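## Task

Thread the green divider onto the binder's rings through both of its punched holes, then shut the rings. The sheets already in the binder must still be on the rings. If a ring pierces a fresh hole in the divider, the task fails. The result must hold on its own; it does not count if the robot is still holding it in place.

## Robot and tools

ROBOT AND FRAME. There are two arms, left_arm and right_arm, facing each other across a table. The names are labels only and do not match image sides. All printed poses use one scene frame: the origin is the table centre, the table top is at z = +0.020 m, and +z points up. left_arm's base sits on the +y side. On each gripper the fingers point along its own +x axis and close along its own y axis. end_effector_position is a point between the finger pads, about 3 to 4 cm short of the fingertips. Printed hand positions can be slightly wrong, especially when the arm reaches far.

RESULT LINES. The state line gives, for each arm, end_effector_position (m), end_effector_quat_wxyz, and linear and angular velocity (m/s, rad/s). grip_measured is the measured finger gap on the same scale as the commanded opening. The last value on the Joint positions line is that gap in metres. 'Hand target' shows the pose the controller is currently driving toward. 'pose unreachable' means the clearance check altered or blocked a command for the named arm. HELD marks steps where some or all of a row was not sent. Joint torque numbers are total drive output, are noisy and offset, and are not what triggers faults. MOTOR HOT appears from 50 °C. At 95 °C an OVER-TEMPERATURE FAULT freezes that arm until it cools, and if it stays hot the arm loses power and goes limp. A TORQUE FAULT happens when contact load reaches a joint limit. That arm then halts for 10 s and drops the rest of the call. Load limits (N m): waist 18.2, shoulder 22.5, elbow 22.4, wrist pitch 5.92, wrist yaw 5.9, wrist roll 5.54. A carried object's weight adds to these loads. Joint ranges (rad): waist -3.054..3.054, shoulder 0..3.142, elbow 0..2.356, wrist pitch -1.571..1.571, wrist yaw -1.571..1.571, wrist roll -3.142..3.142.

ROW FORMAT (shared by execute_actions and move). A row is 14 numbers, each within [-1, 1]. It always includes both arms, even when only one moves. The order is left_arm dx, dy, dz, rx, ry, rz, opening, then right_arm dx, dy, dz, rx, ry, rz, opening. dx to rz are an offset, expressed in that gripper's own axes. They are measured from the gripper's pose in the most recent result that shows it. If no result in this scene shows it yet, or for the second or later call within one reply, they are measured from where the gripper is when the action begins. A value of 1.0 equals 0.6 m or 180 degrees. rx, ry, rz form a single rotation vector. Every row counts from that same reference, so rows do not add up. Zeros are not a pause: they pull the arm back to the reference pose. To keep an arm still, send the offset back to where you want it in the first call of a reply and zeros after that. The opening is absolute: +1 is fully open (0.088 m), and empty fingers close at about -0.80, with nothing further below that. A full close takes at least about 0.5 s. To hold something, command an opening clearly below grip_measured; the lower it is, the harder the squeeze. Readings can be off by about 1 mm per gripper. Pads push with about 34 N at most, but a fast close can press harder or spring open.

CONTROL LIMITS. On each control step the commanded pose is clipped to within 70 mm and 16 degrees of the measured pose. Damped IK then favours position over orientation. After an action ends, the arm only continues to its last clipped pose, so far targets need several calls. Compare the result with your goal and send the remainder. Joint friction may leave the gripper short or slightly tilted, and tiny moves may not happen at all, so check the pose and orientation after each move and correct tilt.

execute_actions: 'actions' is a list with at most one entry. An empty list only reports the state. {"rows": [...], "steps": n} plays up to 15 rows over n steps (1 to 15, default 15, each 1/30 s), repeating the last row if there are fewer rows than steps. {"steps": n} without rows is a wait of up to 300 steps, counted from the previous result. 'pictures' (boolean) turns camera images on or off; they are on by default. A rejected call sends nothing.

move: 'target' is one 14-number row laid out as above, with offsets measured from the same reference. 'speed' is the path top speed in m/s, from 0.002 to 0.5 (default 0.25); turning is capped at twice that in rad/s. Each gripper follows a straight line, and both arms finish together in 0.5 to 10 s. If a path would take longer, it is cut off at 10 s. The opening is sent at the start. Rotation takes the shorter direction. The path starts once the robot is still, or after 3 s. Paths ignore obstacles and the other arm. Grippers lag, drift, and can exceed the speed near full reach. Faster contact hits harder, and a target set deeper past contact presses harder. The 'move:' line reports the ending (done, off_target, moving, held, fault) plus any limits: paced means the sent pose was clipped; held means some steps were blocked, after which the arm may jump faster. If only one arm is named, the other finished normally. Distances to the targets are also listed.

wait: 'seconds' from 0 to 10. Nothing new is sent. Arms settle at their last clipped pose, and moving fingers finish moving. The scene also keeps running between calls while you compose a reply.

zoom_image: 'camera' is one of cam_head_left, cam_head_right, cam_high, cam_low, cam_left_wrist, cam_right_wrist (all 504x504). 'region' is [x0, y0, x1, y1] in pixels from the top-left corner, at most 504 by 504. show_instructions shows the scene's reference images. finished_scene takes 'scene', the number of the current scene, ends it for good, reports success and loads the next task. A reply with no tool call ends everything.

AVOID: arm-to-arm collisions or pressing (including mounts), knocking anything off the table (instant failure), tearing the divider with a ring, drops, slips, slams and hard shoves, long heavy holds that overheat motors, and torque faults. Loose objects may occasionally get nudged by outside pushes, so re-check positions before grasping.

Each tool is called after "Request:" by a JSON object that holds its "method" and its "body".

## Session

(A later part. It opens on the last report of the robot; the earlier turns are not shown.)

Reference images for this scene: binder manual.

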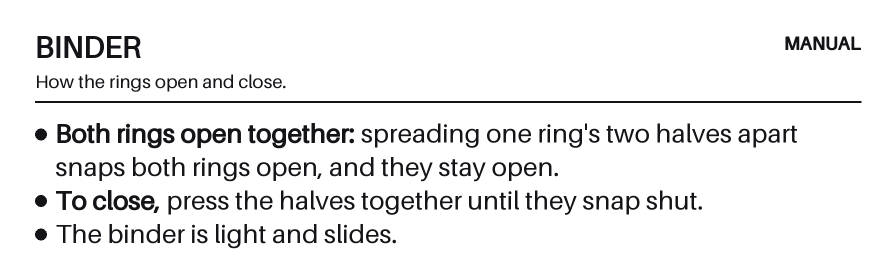

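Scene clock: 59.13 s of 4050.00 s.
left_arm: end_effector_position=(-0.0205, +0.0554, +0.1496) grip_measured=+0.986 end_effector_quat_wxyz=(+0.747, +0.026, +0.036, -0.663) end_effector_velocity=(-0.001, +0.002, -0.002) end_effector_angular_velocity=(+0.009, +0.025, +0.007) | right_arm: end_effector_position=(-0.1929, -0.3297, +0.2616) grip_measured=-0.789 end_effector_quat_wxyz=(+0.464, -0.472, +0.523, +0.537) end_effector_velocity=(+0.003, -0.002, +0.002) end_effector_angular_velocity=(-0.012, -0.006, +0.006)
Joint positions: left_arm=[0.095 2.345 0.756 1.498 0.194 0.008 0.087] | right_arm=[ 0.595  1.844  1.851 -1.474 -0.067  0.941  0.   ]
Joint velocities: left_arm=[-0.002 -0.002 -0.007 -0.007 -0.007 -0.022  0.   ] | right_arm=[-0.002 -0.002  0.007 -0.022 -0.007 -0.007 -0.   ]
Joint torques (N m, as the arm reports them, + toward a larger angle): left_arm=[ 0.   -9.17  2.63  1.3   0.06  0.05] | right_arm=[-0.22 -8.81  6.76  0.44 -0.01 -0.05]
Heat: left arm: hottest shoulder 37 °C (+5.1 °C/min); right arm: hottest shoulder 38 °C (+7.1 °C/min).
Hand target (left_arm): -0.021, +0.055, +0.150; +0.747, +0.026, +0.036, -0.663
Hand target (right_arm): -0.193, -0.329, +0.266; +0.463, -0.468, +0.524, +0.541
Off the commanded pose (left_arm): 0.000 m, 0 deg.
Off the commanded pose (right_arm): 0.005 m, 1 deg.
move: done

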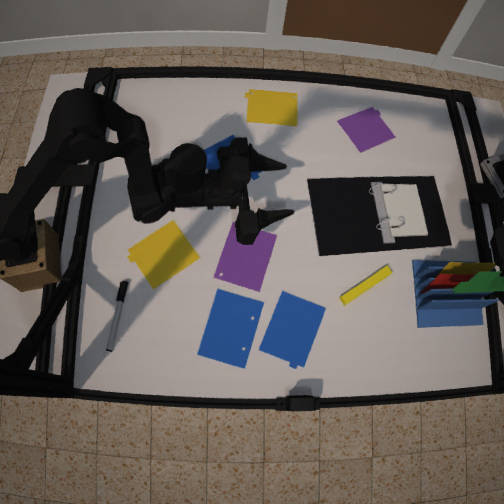

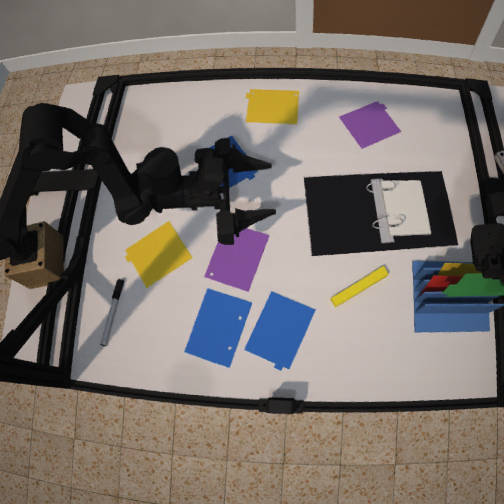

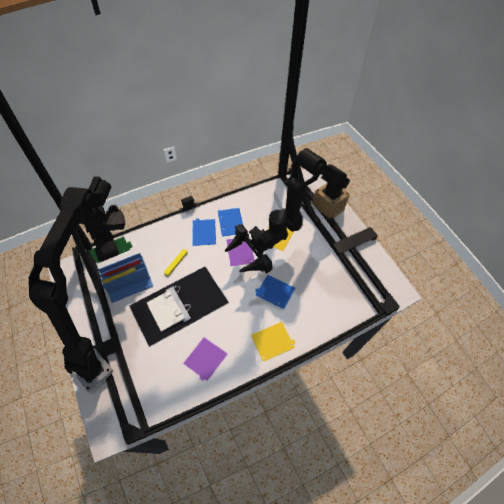

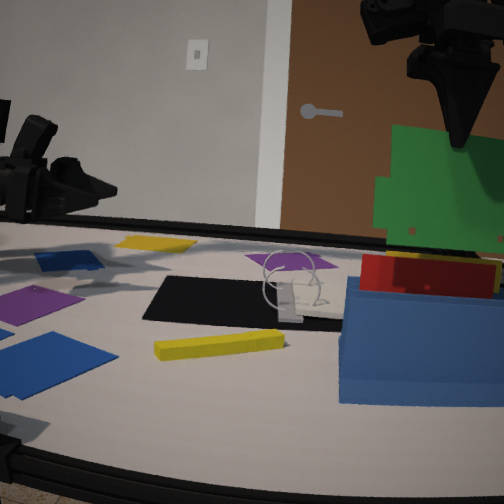

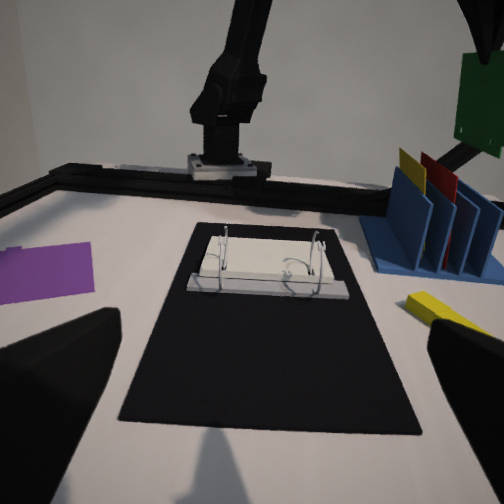

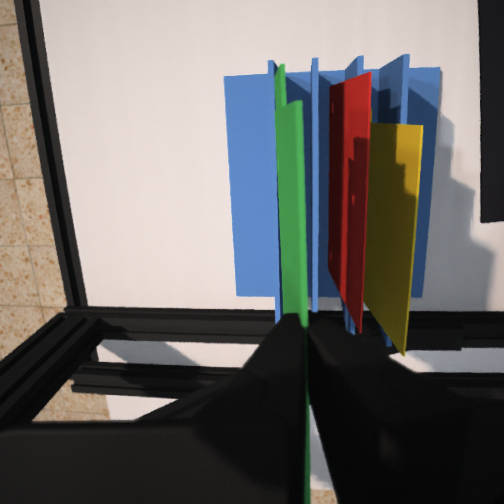

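Request:
{"method": "execute_actions", "body": {"actions": []}}

Scene clock: 69.80 s of 4050.00 s.
left_arm: end_effector_position=(-0.0206, +0.0555, +0.1494) grip_measured=+0.986 end_effector_quat_wxyz=(+0.747, +0.026, +0.036, -0.663) end_effector_velocity=(-0.000, +0.000, +0.001) end_effector_angular_velocity=(+0.002, +0.007, +0.006) | right_arm: end_effector_position=(-0.1928, -0.3295, +0.2624) grip_measured=-0.789 end_effector_quat_wxyz=(+0.464, -0.472, +0.523, +0.538) end_effector_velocity=(+0.002, -0.005, +0.001) end_effector_angular_velocity=(-0.025, -0.002, +0.022)
Joint positions: left_arm=[0.095 2.345 0.756 1.498 0.194 0.008 0.087] | right_arm=[ 0.595  1.843  1.853 -1.475 -0.067  0.941  0.   ]
Joint velocities: left_arm=[-0.002 -0.007 -0.002 -0.007 -0.007 -0.007 -0.   ] | right_arm=[-0.002 -0.002  0.002 -0.022 -0.022 -0.022 -0.   ]
Joint torques (N m, as the arm reports them, + toward a larger angle): left_arm=[ 0.   -9.19  2.64  1.32  0.06  0.05] | right_arm=[-0.12 -8.71  6.58  0.44 -0.03 -0.03]
Heat: left arm: hottest shoulder 38 °C (+6.0 °C/min); right arm: hottest shoulder 39 °C (+8.0 °C/min).
Hand target (left_arm): -0.021, +0.055, +0.150; +0.747, +0.026, +0.036, -0.663
Hand target (right_arm): -0.193, -0.329, +0.266; +0.463, -0.468, +0.524, +0.541
Off the commanded pose (left_arm): 0.000 m, 0 deg.
Off the commanded pose (right_arm): 0.004 m, 1 deg.
Steps of this call (steps 1 to 320: nothing new was sent). Readings (end_effector_position):
1: left_arm (-0.0205, +0.0554, +0.1496) | right_arm (-0.1930, -0.3297, +0.2617)
2: left_arm (-0.0205, +0.0554, +0.1496) | right_arm (-0.1929, -0.3297, +0.2618)
4: left_arm (-0.0205, +0.0554, +0.1496) | right_arm (-0.1929, -0.3297, +0.2618)
8: left_arm (-0.0205, +0.0554, +0.1496) | right_arm (-0.1929, -0.3298, +0.2618)
320: the state above

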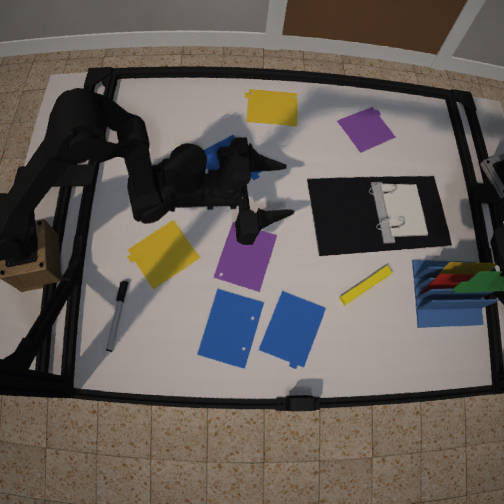

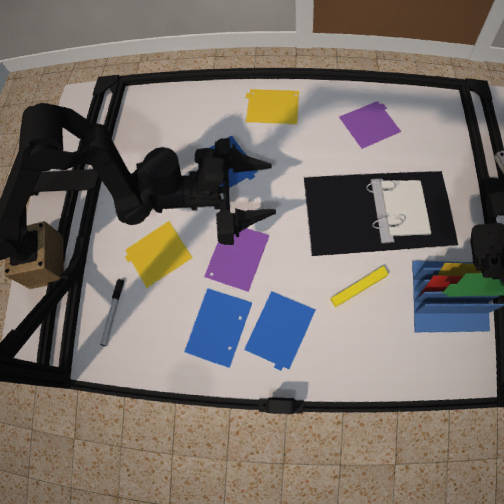

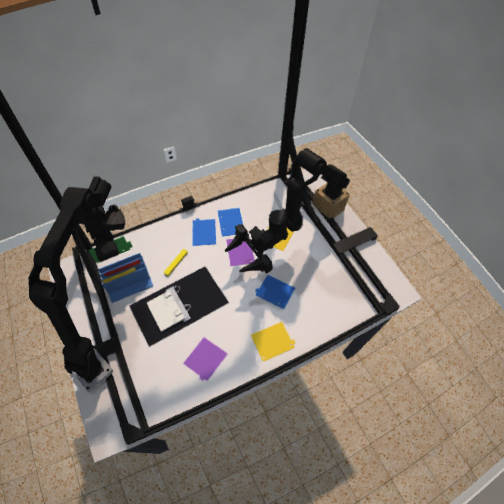

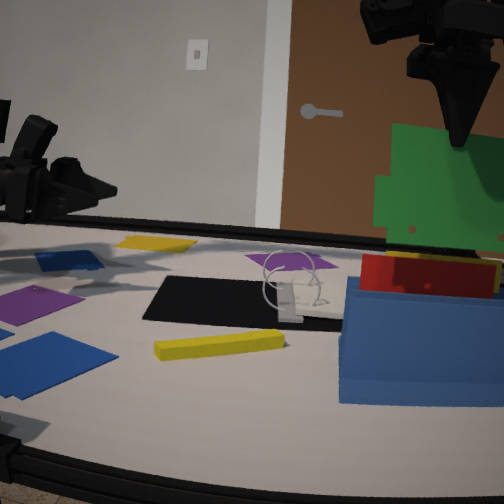

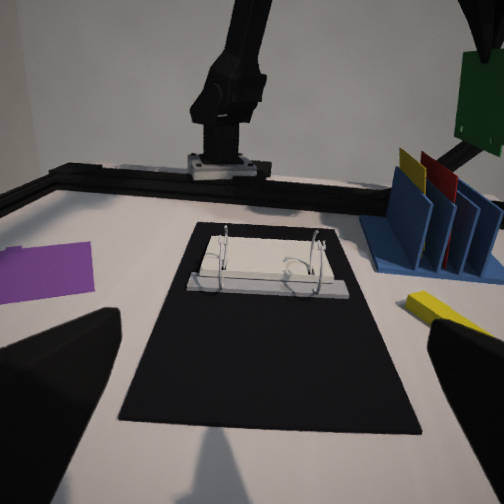

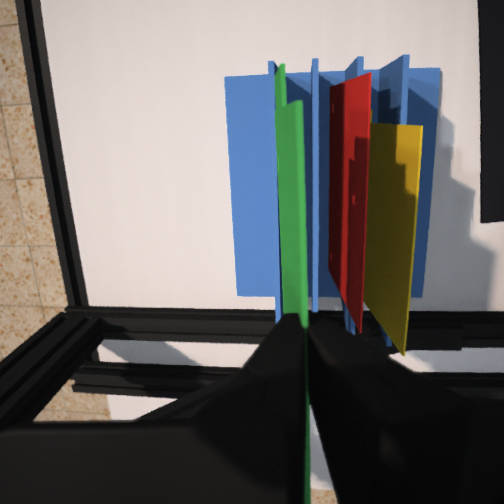

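Request:
{"method": "move", "body": {"target": [0,0,0,0,0,0,1,-0.006,-0.03,0.25,0,0,0,-1]}}

Request:
{"method": "move", "body": {"target": [0,0,0,0,0,0,1,0.016,-0.282,-0.015,-0.53,-0.034,-0.031,-1], "speed": 0.35}}

Scene clock: 75.50 s of 4050.00 s.
left_arm: end_effector_position=(-0.0206, +0.0555, +0.1494) grip_measured=+0.986 end_effector_quat_wxyz=(+0.747, +0.026, +0.036, -0.663) end_effector_velocity=(-0.005, -0.001, +0.001) end_effector_angular_velocity=(-0.000, +0.023, -0.013) | right_arm: end_effector_position=(-0.1756, -0.1816, +0.2686) grip_measured=-0.789 end_effector_quat_wxyz=(+0.467, -0.421, +0.519, +0.578) end_effector_velocity=(-0.001, +0.001, +0.001) end_effector_angular_velocity=(-0.000, +0.011, -0.008)
Joint positions: left_arm=[0.095 2.345 0.756 1.498 0.194 0.008 0.087] | right_arm=[ 0.285  2.17   2.342 -1.532 -0.104  0.648  0.   ]
Joint velocities: left_arm=[-0.007 -0.007 -0.002 -0.007  0.007 -0.022 -0.   ] | right_arm=[-0.002 -0.002 -0.002  0.007 -0.007  0.007 -0.   ]
Joint torques (N m, as the arm reports them, + toward a larger angle): left_arm=[-0.04 -9.16  2.63  1.31  0.06  0.05] | right_arm=[ 0.16 -8.86  6.56  0.75 -0.05 -0.07]
Heat: left arm: hottest shoulder 38 °C (+5.1 °C/min); right arm: hottest shoulder 39 °C (+8.1 °C/min).
Hand target (left_arm): -0.021, +0.055, +0.149; +0.747, +0.026, +0.036, -0.663
Hand target (right_arm): -0.178, -0.180, +0.266; +0.466, -0.423, +0.519, +0.578
Off the commanded pose (left_arm): 0.000 m, 0 deg.
Off the commanded pose (right_arm): 0.005 m, 7 deg.
joint sent to its limit (right arm) — the command would take joint 3 (elbow) past its upper limit, so that joint was sent only as far as its limit.
move: off_target (right_arm)

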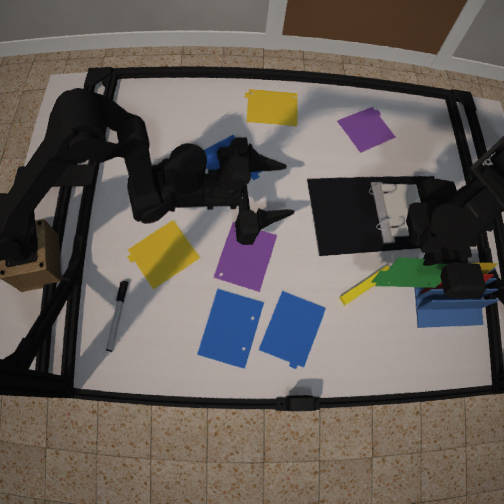

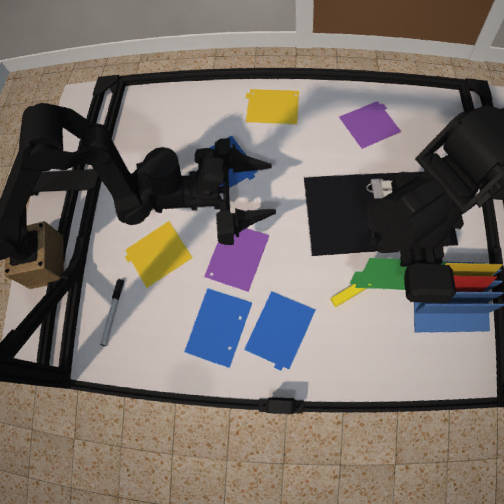

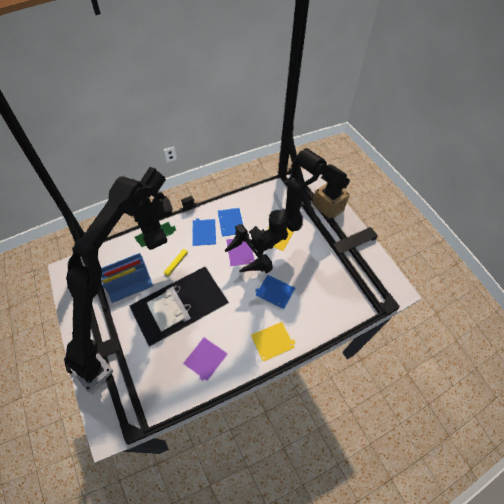

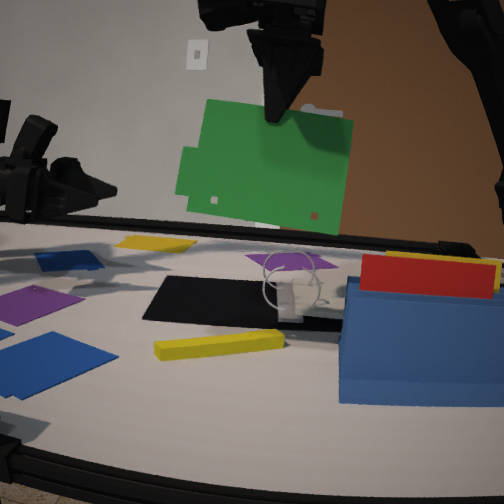

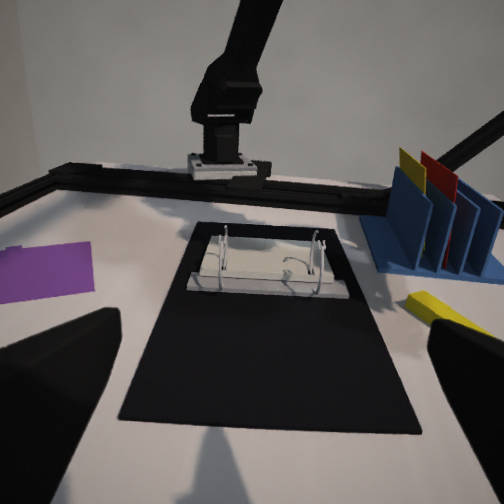

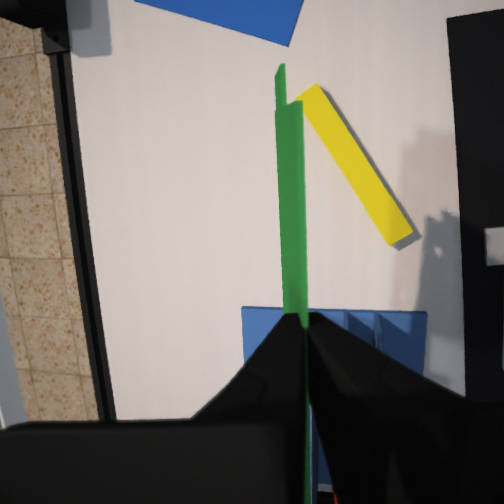

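Scene clock: 78.37 s of 4050.00 s.
left_arm: end_effector_position=(-0.0206, +0.0555, +0.1494) grip_measured=+0.986 end_effector_quat_wxyz=(+0.747, +0.026, +0.036, -0.663) end_effector_velocity=(-0.000, +0.000, -0.001) end_effector_angular_velocity=(+0.008, -0.006, +0.004) | right_arm: end_effector_position=(-0.0141, -0.1841, +0.2216) grip_measured=-0.789 end_effector_quat_wxyz=(+0.052, -0.622, -0.118, +0.772) end_effector_velocity=(+0.002, -0.002, +0.001) end_effector_angular_velocity=(+0.001, +0.001, +0.016)
Joint positions: left_arm=[0.095 2.345 0.756 1.498 0.194 0.008 0.087] | right_arm=[-0.089  1.683  1.461 -1.064 -0.151 -1.368  0.   ]
Joint velocities: left_arm=[-0.002 -0.002 -0.002 -0.007 -0.007  0.007 -0.   ] | right_arm=[-0.007 -0.007 -0.002 -0.007 -0.007 -0.022 -0.   ]
Joint torques (N m, as the arm reports them, + toward a larger angle): left_arm=[ 0.01 -9.14  2.6   1.31  0.06  0.04] | right_arm=[-0.17 -8.61  5.11  0.8  -0.21 -0.04]
Heat: left arm: hottest shoulder 38 °C (+5.1 °C/min); right arm: hottest shoulder 40 °C (+9.1 °C/min).
Hand target (left_arm): -0.021, +0.055, +0.149; +0.747, +0.026, +0.036, -0.663
Hand target (right_arm): -0.013, -0.186, +0.222; +0.052, -0.621, -0.119, +0.773
Off the commanded pose (left_arm): 0.000 m, 0 deg.
Off the commanded pose (right_arm): 0.003 m, 0 deg.
move: done

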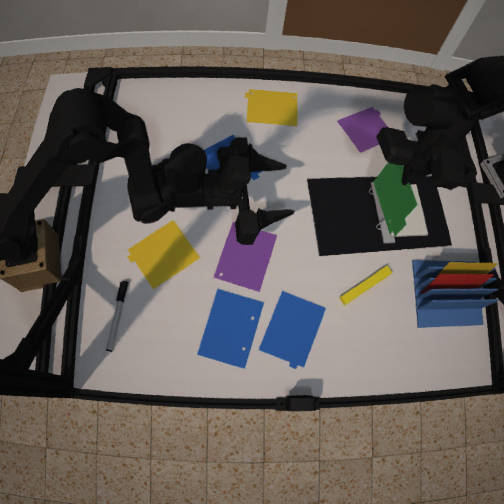

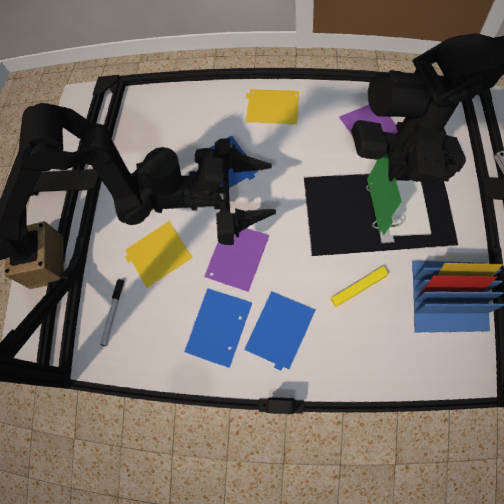

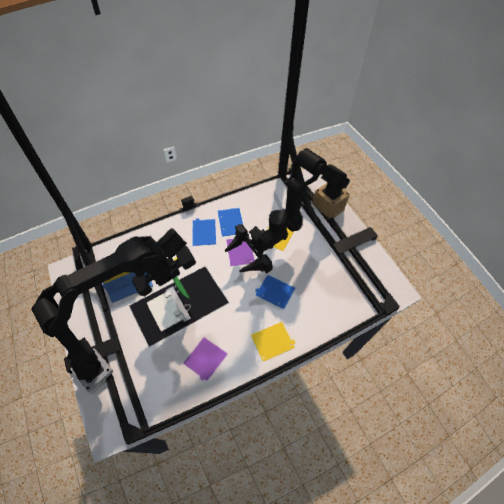

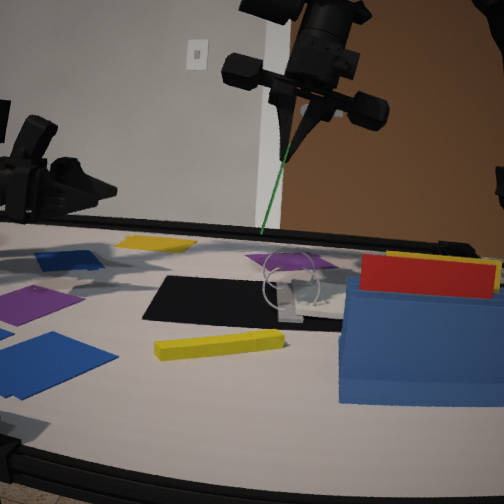

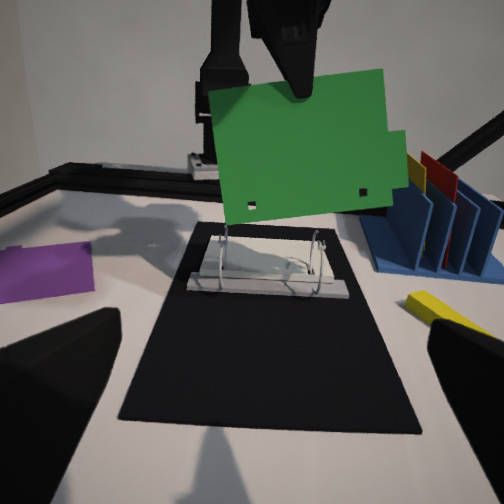

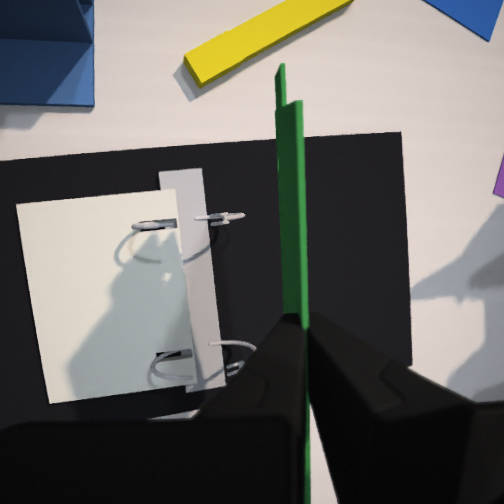

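Request:
{"method": "move", "body": {"target": [0,0,0,0,0,0,1,-0.015,0.006,-0.007,-0.008,0.064,0.08,-1], "speed": 0.15}}

Scene clock: 85.77 s of 4050.00 s.
left_arm: end_effector_position=(-0.0206, +0.0556, +0.1491) grip_measured=+0.986 end_effector_quat_wxyz=(+0.747, +0.026, +0.037, -0.663) end_effector_velocity=(-0.002, -0.000, -0.001) end_effector_angular_velocity=(+0.006, +0.009, +0.001) | right_arm: end_effector_position=(-0.0066, -0.1910, +0.2304) grip_measured=-0.789 end_effector_quat_wxyz=(-0.040, -0.705, -0.044, +0.706) end_effector_velocity=(+0.003, -0.002, +0.004) end_effector_angular_velocity=(-0.005, -0.009, +0.019)
Joint positions: left_arm=[0.095 2.346 0.756 1.498 0.194 0.008 0.087] | right_arm=[-0.04   1.893  1.796 -1.469  0.    -1.365  0.   ]
Joint velocities: left_arm=[-0.007 -0.002 -0.002 -0.007 -0.007 -0.007 -0.   ] | right_arm=[-0.002 -0.002  0.012 -0.022  0.007 -0.022 -0.   ]
Joint torques (N m, as the arm reports them, + toward a larger angle): left_arm=[-0.02 -9.16  2.64  1.3   0.06  0.05] | right_arm=[ 0.25 -7.06  6.4   0.22  0.03  0.11]
Heat: left arm: hottest shoulder 38 °C (+4.0 °C/min); right arm: hottest shoulder 40 °C (+7.1 °C/min).
Hand target (left_arm): -0.021, +0.056, +0.149; +0.747, +0.026, +0.037, -0.663
Hand target (right_arm): -0.008, -0.189, +0.229; +0.041, +0.707, +0.042, -0.705
Off the commanded pose (left_arm): 0.000 m, 0 deg.
Off the commanded pose (right_arm): 0.003 m, 0 deg.
move: done

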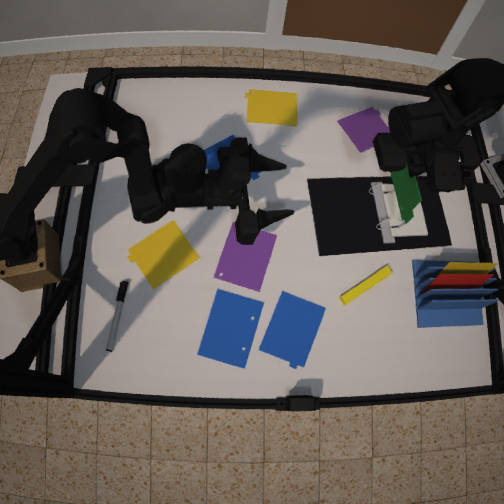

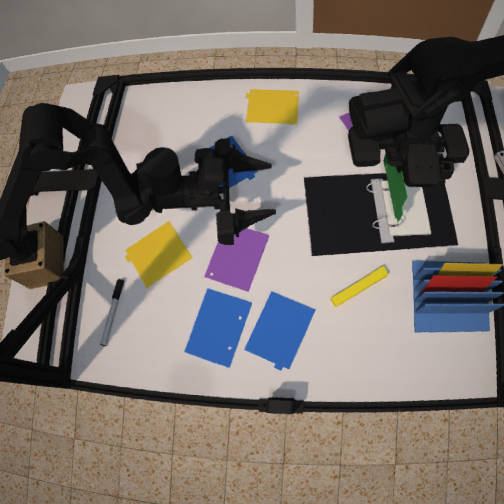

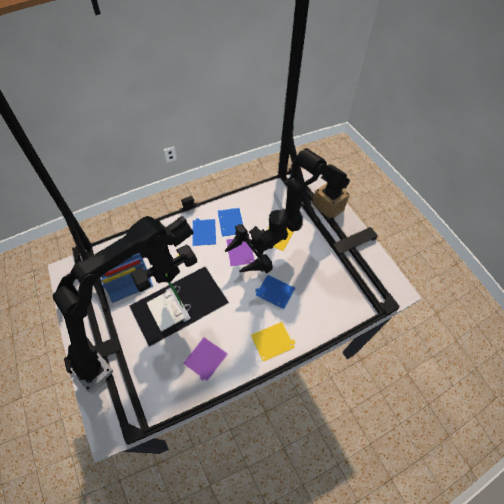

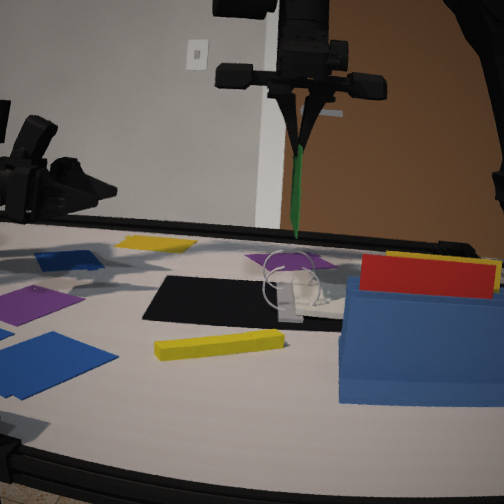

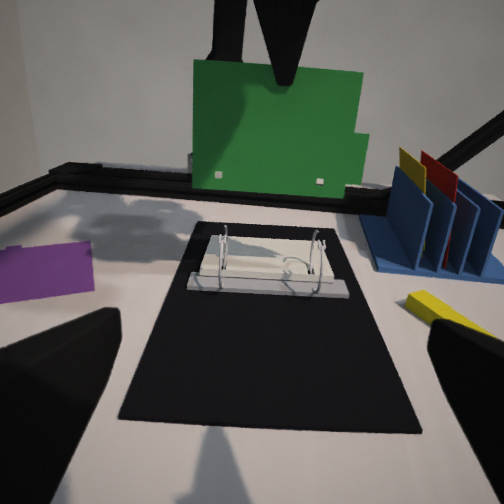

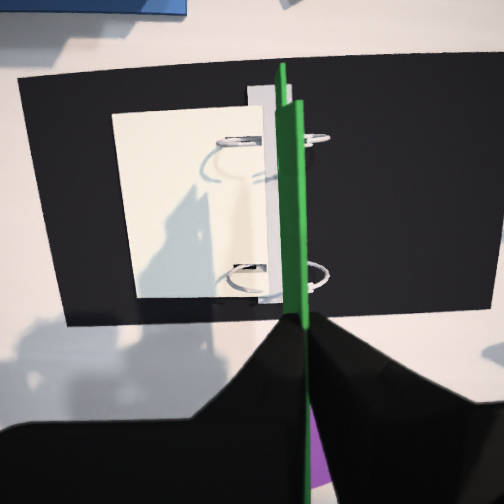

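Request:
{"method": "move", "body": {"target": [0,0,0,0,0,0,1,0.034,0,0,0,-0.004,0,-1], "speed": 0.05}}

Request:
{"method": "zoom_image", "body": {"camera": "cam_left_wrist", "region": [160,170,370,310]}}

Request:
{"method": "zoom_image", "body": {"camera": "cam_low", "region": [240,200,350,330]}}

Request:
{"method": "zoom_image", "body": {"camera": "cam_right_wrist", "region": [190,50,390,320]}}

Scene clock: 90.77 s of 4050.00 s.
left_arm: end_effector_position=(-0.0206, +0.0556, +0.1491) grip_measured=+0.986 end_effector_quat_wxyz=(+0.747, +0.026, +0.037, -0.663) end_effector_velocity=(-0.000, -0.000, -0.005) end_effector_angular_velocity=(+0.022, -0.001, +0.004) | right_arm: end_effector_position=(-0.0078, -0.1889, +0.2089) grip_measured=-0.789 end_effector_quat_wxyz=(-0.041, -0.702, -0.043, +0.710) end_effector_velocity=(-0.000, -0.000, +0.001) end_effector_angular_velocity=(+0.005, +0.009, +0.005)
Joint positions: left_arm=[0.095 2.346 0.756 1.498 0.194 0.008 0.087] | right_arm=[-0.043  1.894  1.712 -1.383 -0.01  -1.368  0.   ]
Joint velocities: left_arm=[-0.002  0.002  0.002 -0.022 -0.007  0.007 -0.   ] | right_arm=[-0.002 -0.007 -0.007  0.007 -0.007 -0.007  0.   ]
Joint torques (N m, as the arm reports them, + toward a larger angle): left_arm=[ 0.02 -9.16  2.62  1.31  0.06  0.04] | right_arm=[-0.22 -9.72  4.39  0.4  -0.13 -0.03]
Heat: left arm: hottest shoulder 39 °C (+4.0 °C/min); right arm: hottest shoulder 39 °C (+5.0 °C/min).
Hand target (left_arm): -0.021, +0.056, +0.149; +0.747, +0.026, +0.037, -0.663
Hand target (right_arm): -0.007, -0.191, +0.210; +0.040, +0.701, +0.043, -0.711
Off the commanded pose (left_arm): 0.000 m, 0 deg.
Off the commanded pose (right_arm): 0.003 m, 0 deg.
move: done

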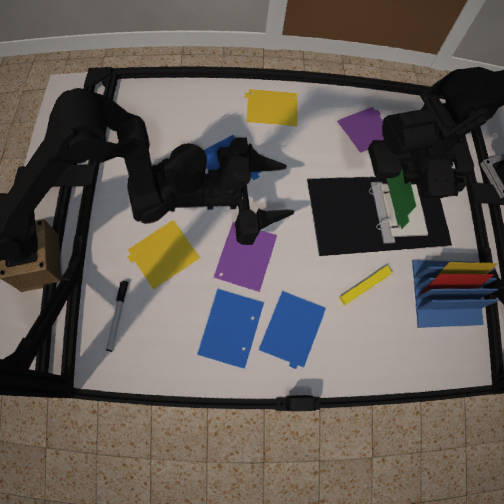

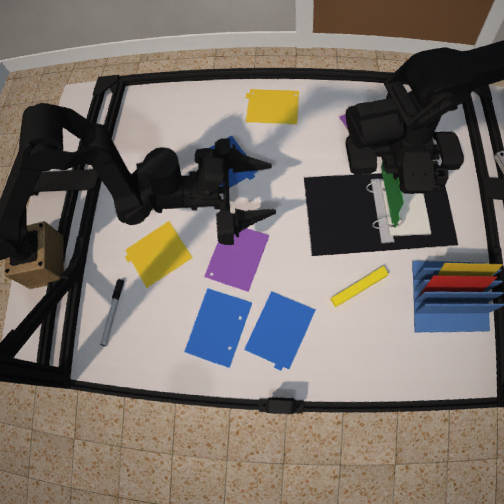

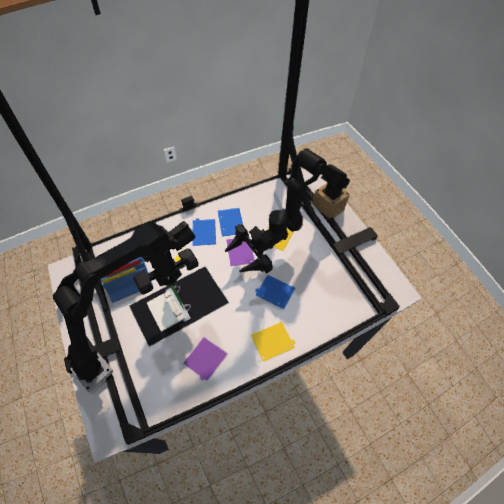

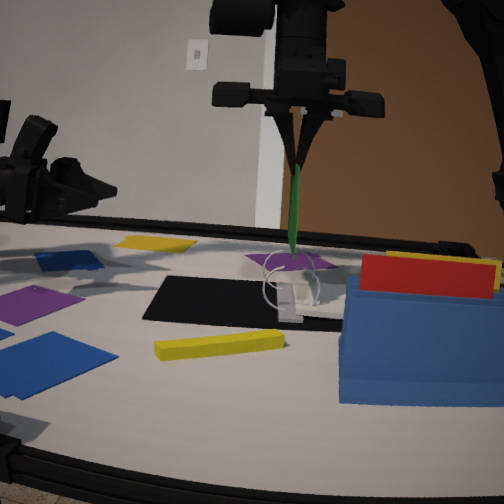

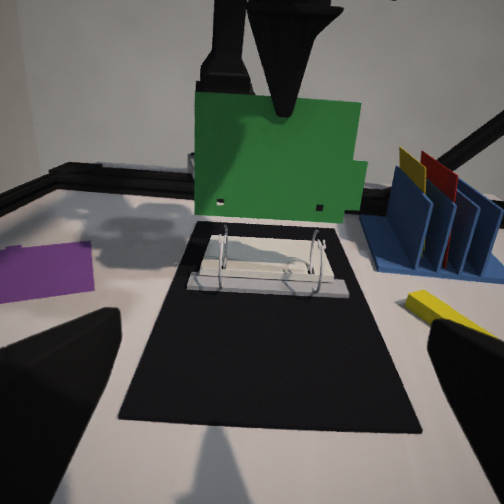

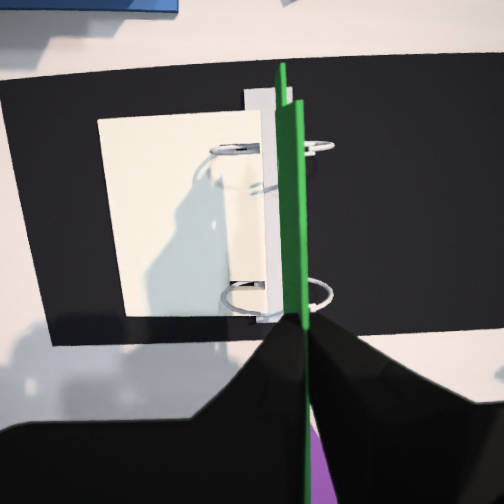

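Region (160, 170, 370, 310) of cam_left_wrist's 504x504 image, scaled by 2.400, with more detail than that image has.

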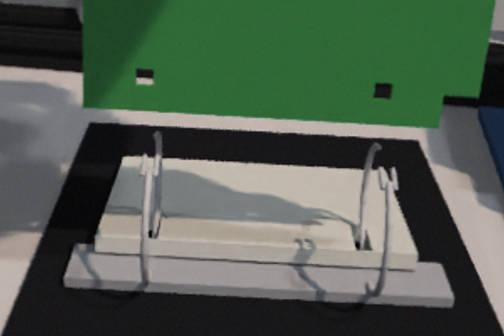

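Region (240, 200, 350, 330) of cam_low's 504x504 image, scaled by 3.877, with more detail than that image has; it fills the left 426 columns of this view, and the rest is white.

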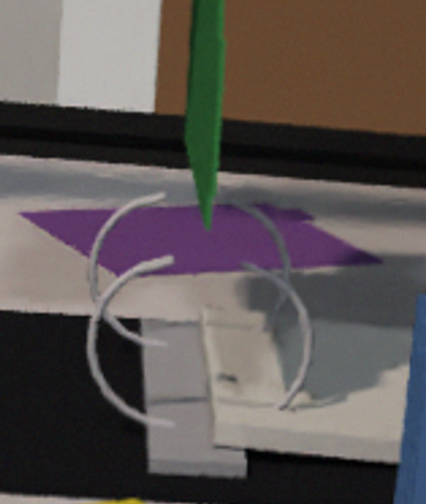

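Region (190, 50, 390, 320) of cam_right_wrist's 504x504 image, scaled by 1.867, with more detail than that image has; it fills the left 373 columns of this view, and the rest is white.

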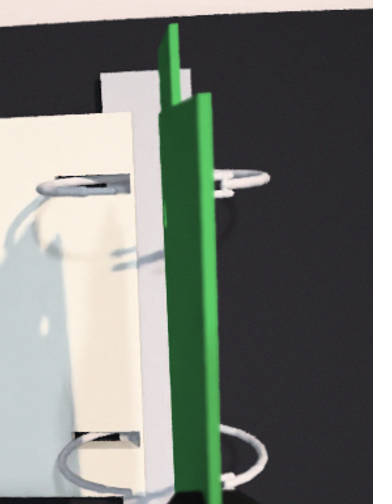

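Request:
{"method": "move", "body": {"target": [0,0,0,0,0,0,1,0.037,0.006,0.005,0,0,0,-1], "speed": 0.03}}

Request:
{"method": "zoom_image", "body": {"camera": "cam_left_wrist", "region": [160,170,370,310]}}

Request:
{"method": "zoom_image", "body": {"camera": "cam_low", "region": [240,200,350,330]}}

Request:
{"method": "zoom_image", "body": {"camera": "cam_right_wrist", "region": [190,50,390,350]}}

Scene clock: 96.93 s of 4050.00 s.
left_arm: end_effector_position=(-0.0206, +0.0556, +0.1489) grip_measured=+0.986 end_effector_quat_wxyz=(+0.747, +0.026, +0.037, -0.663) end_effector_velocity=(+0.001, +0.002, -0.009) end_effector_angular_velocity=(+0.039, +0.018, +0.020) | right_arm: end_effector_position=(-0.0105, -0.1903, +0.1855) grip_measured=-0.789 end_effector_quat_wxyz=(-0.042, -0.702, -0.042, +0.710) end_effector_velocity=(+0.001, +0.003, +0.001) end_effector_angular_velocity=(+0.014, -0.003, +0.005)
Joint positions: left_arm=[0.095 2.346 0.756 1.498 0.194 0.008 0.087] | right_arm=[-0.035  1.893  1.618 -1.293 -0.011 -1.359  0.   ]
Joint velocities: left_arm=[-0.002 -0.002 -0.007 -0.037 -0.022 -0.007 -0.   ] | right_arm=[-0.002 -0.002  0.002  0.007  0.007 -0.007  0.   ]
Joint torques (N m, as the arm reports them, + toward a larger angle): left_arm=[ 0.01 -9.14  2.63  1.31  0.06  0.03] | right_arm=[ 0.27 -9.74  4.52  0.42 -0.04  0.07]
Heat: left arm: hottest shoulder 39 °C (+4.0 °C/min); right arm: hottest shoulder 40 °C (+5.0 °C/min).
Hand target (left_arm): -0.021, +0.056, +0.149; +0.747, +0.026, +0.037, -0.663
Hand target (right_arm): -0.011, -0.193, +0.187; +0.041, +0.702, +0.043, -0.710
Off the commanded pose (left_arm): 0.000 m, 0 deg.
Off the commanded pose (right_arm): 0.003 m, 0 deg.
move: done

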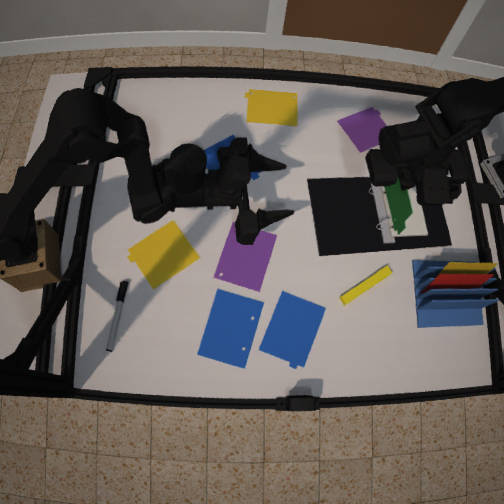

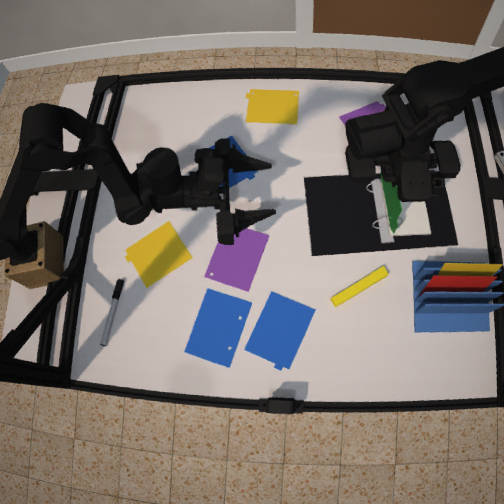

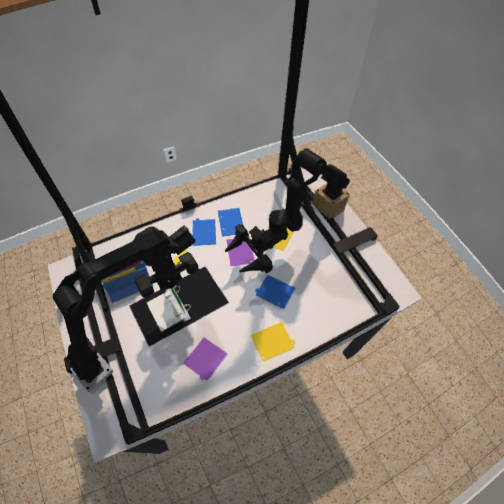

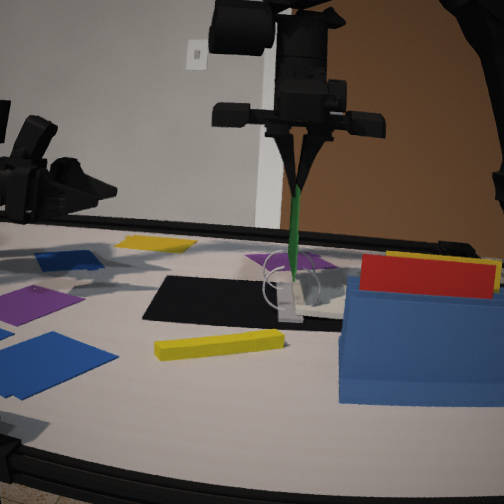

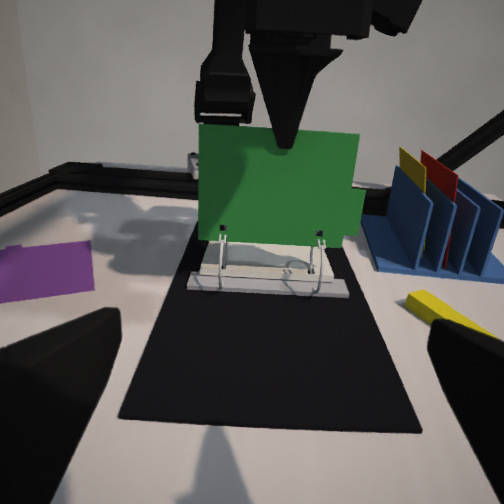

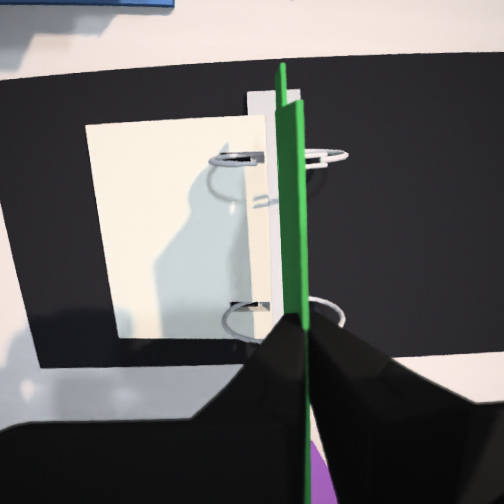

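Region (160, 170, 370, 310) of cam_left_wrist's 504x504 image, scaled by 2.400, with more detail than that image has.

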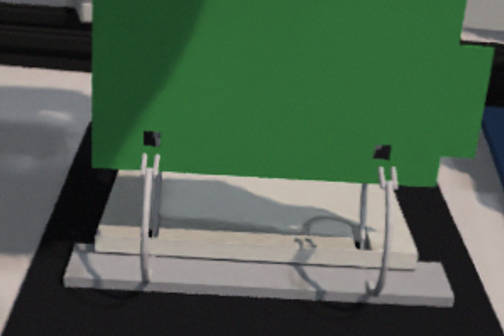

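Region (240, 200, 350, 330) of cam_low's 504x504 image, scaled by 3.877, with more detail than that image has; it fills the left 426 columns of this view, and the rest is white.

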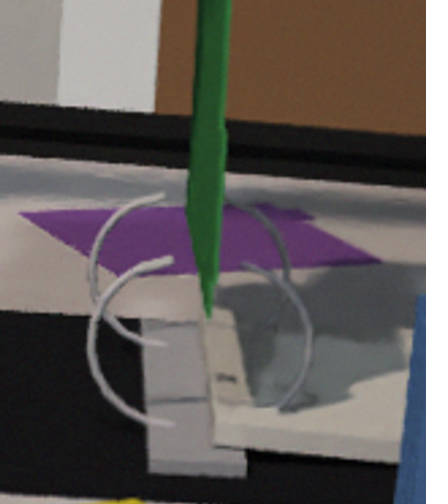

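Region (190, 50, 390, 350) of cam_right_wrist's 504x504 image, scaled by 1.680, with more detail than that image has.

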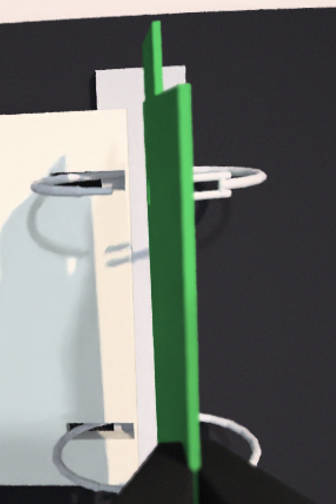

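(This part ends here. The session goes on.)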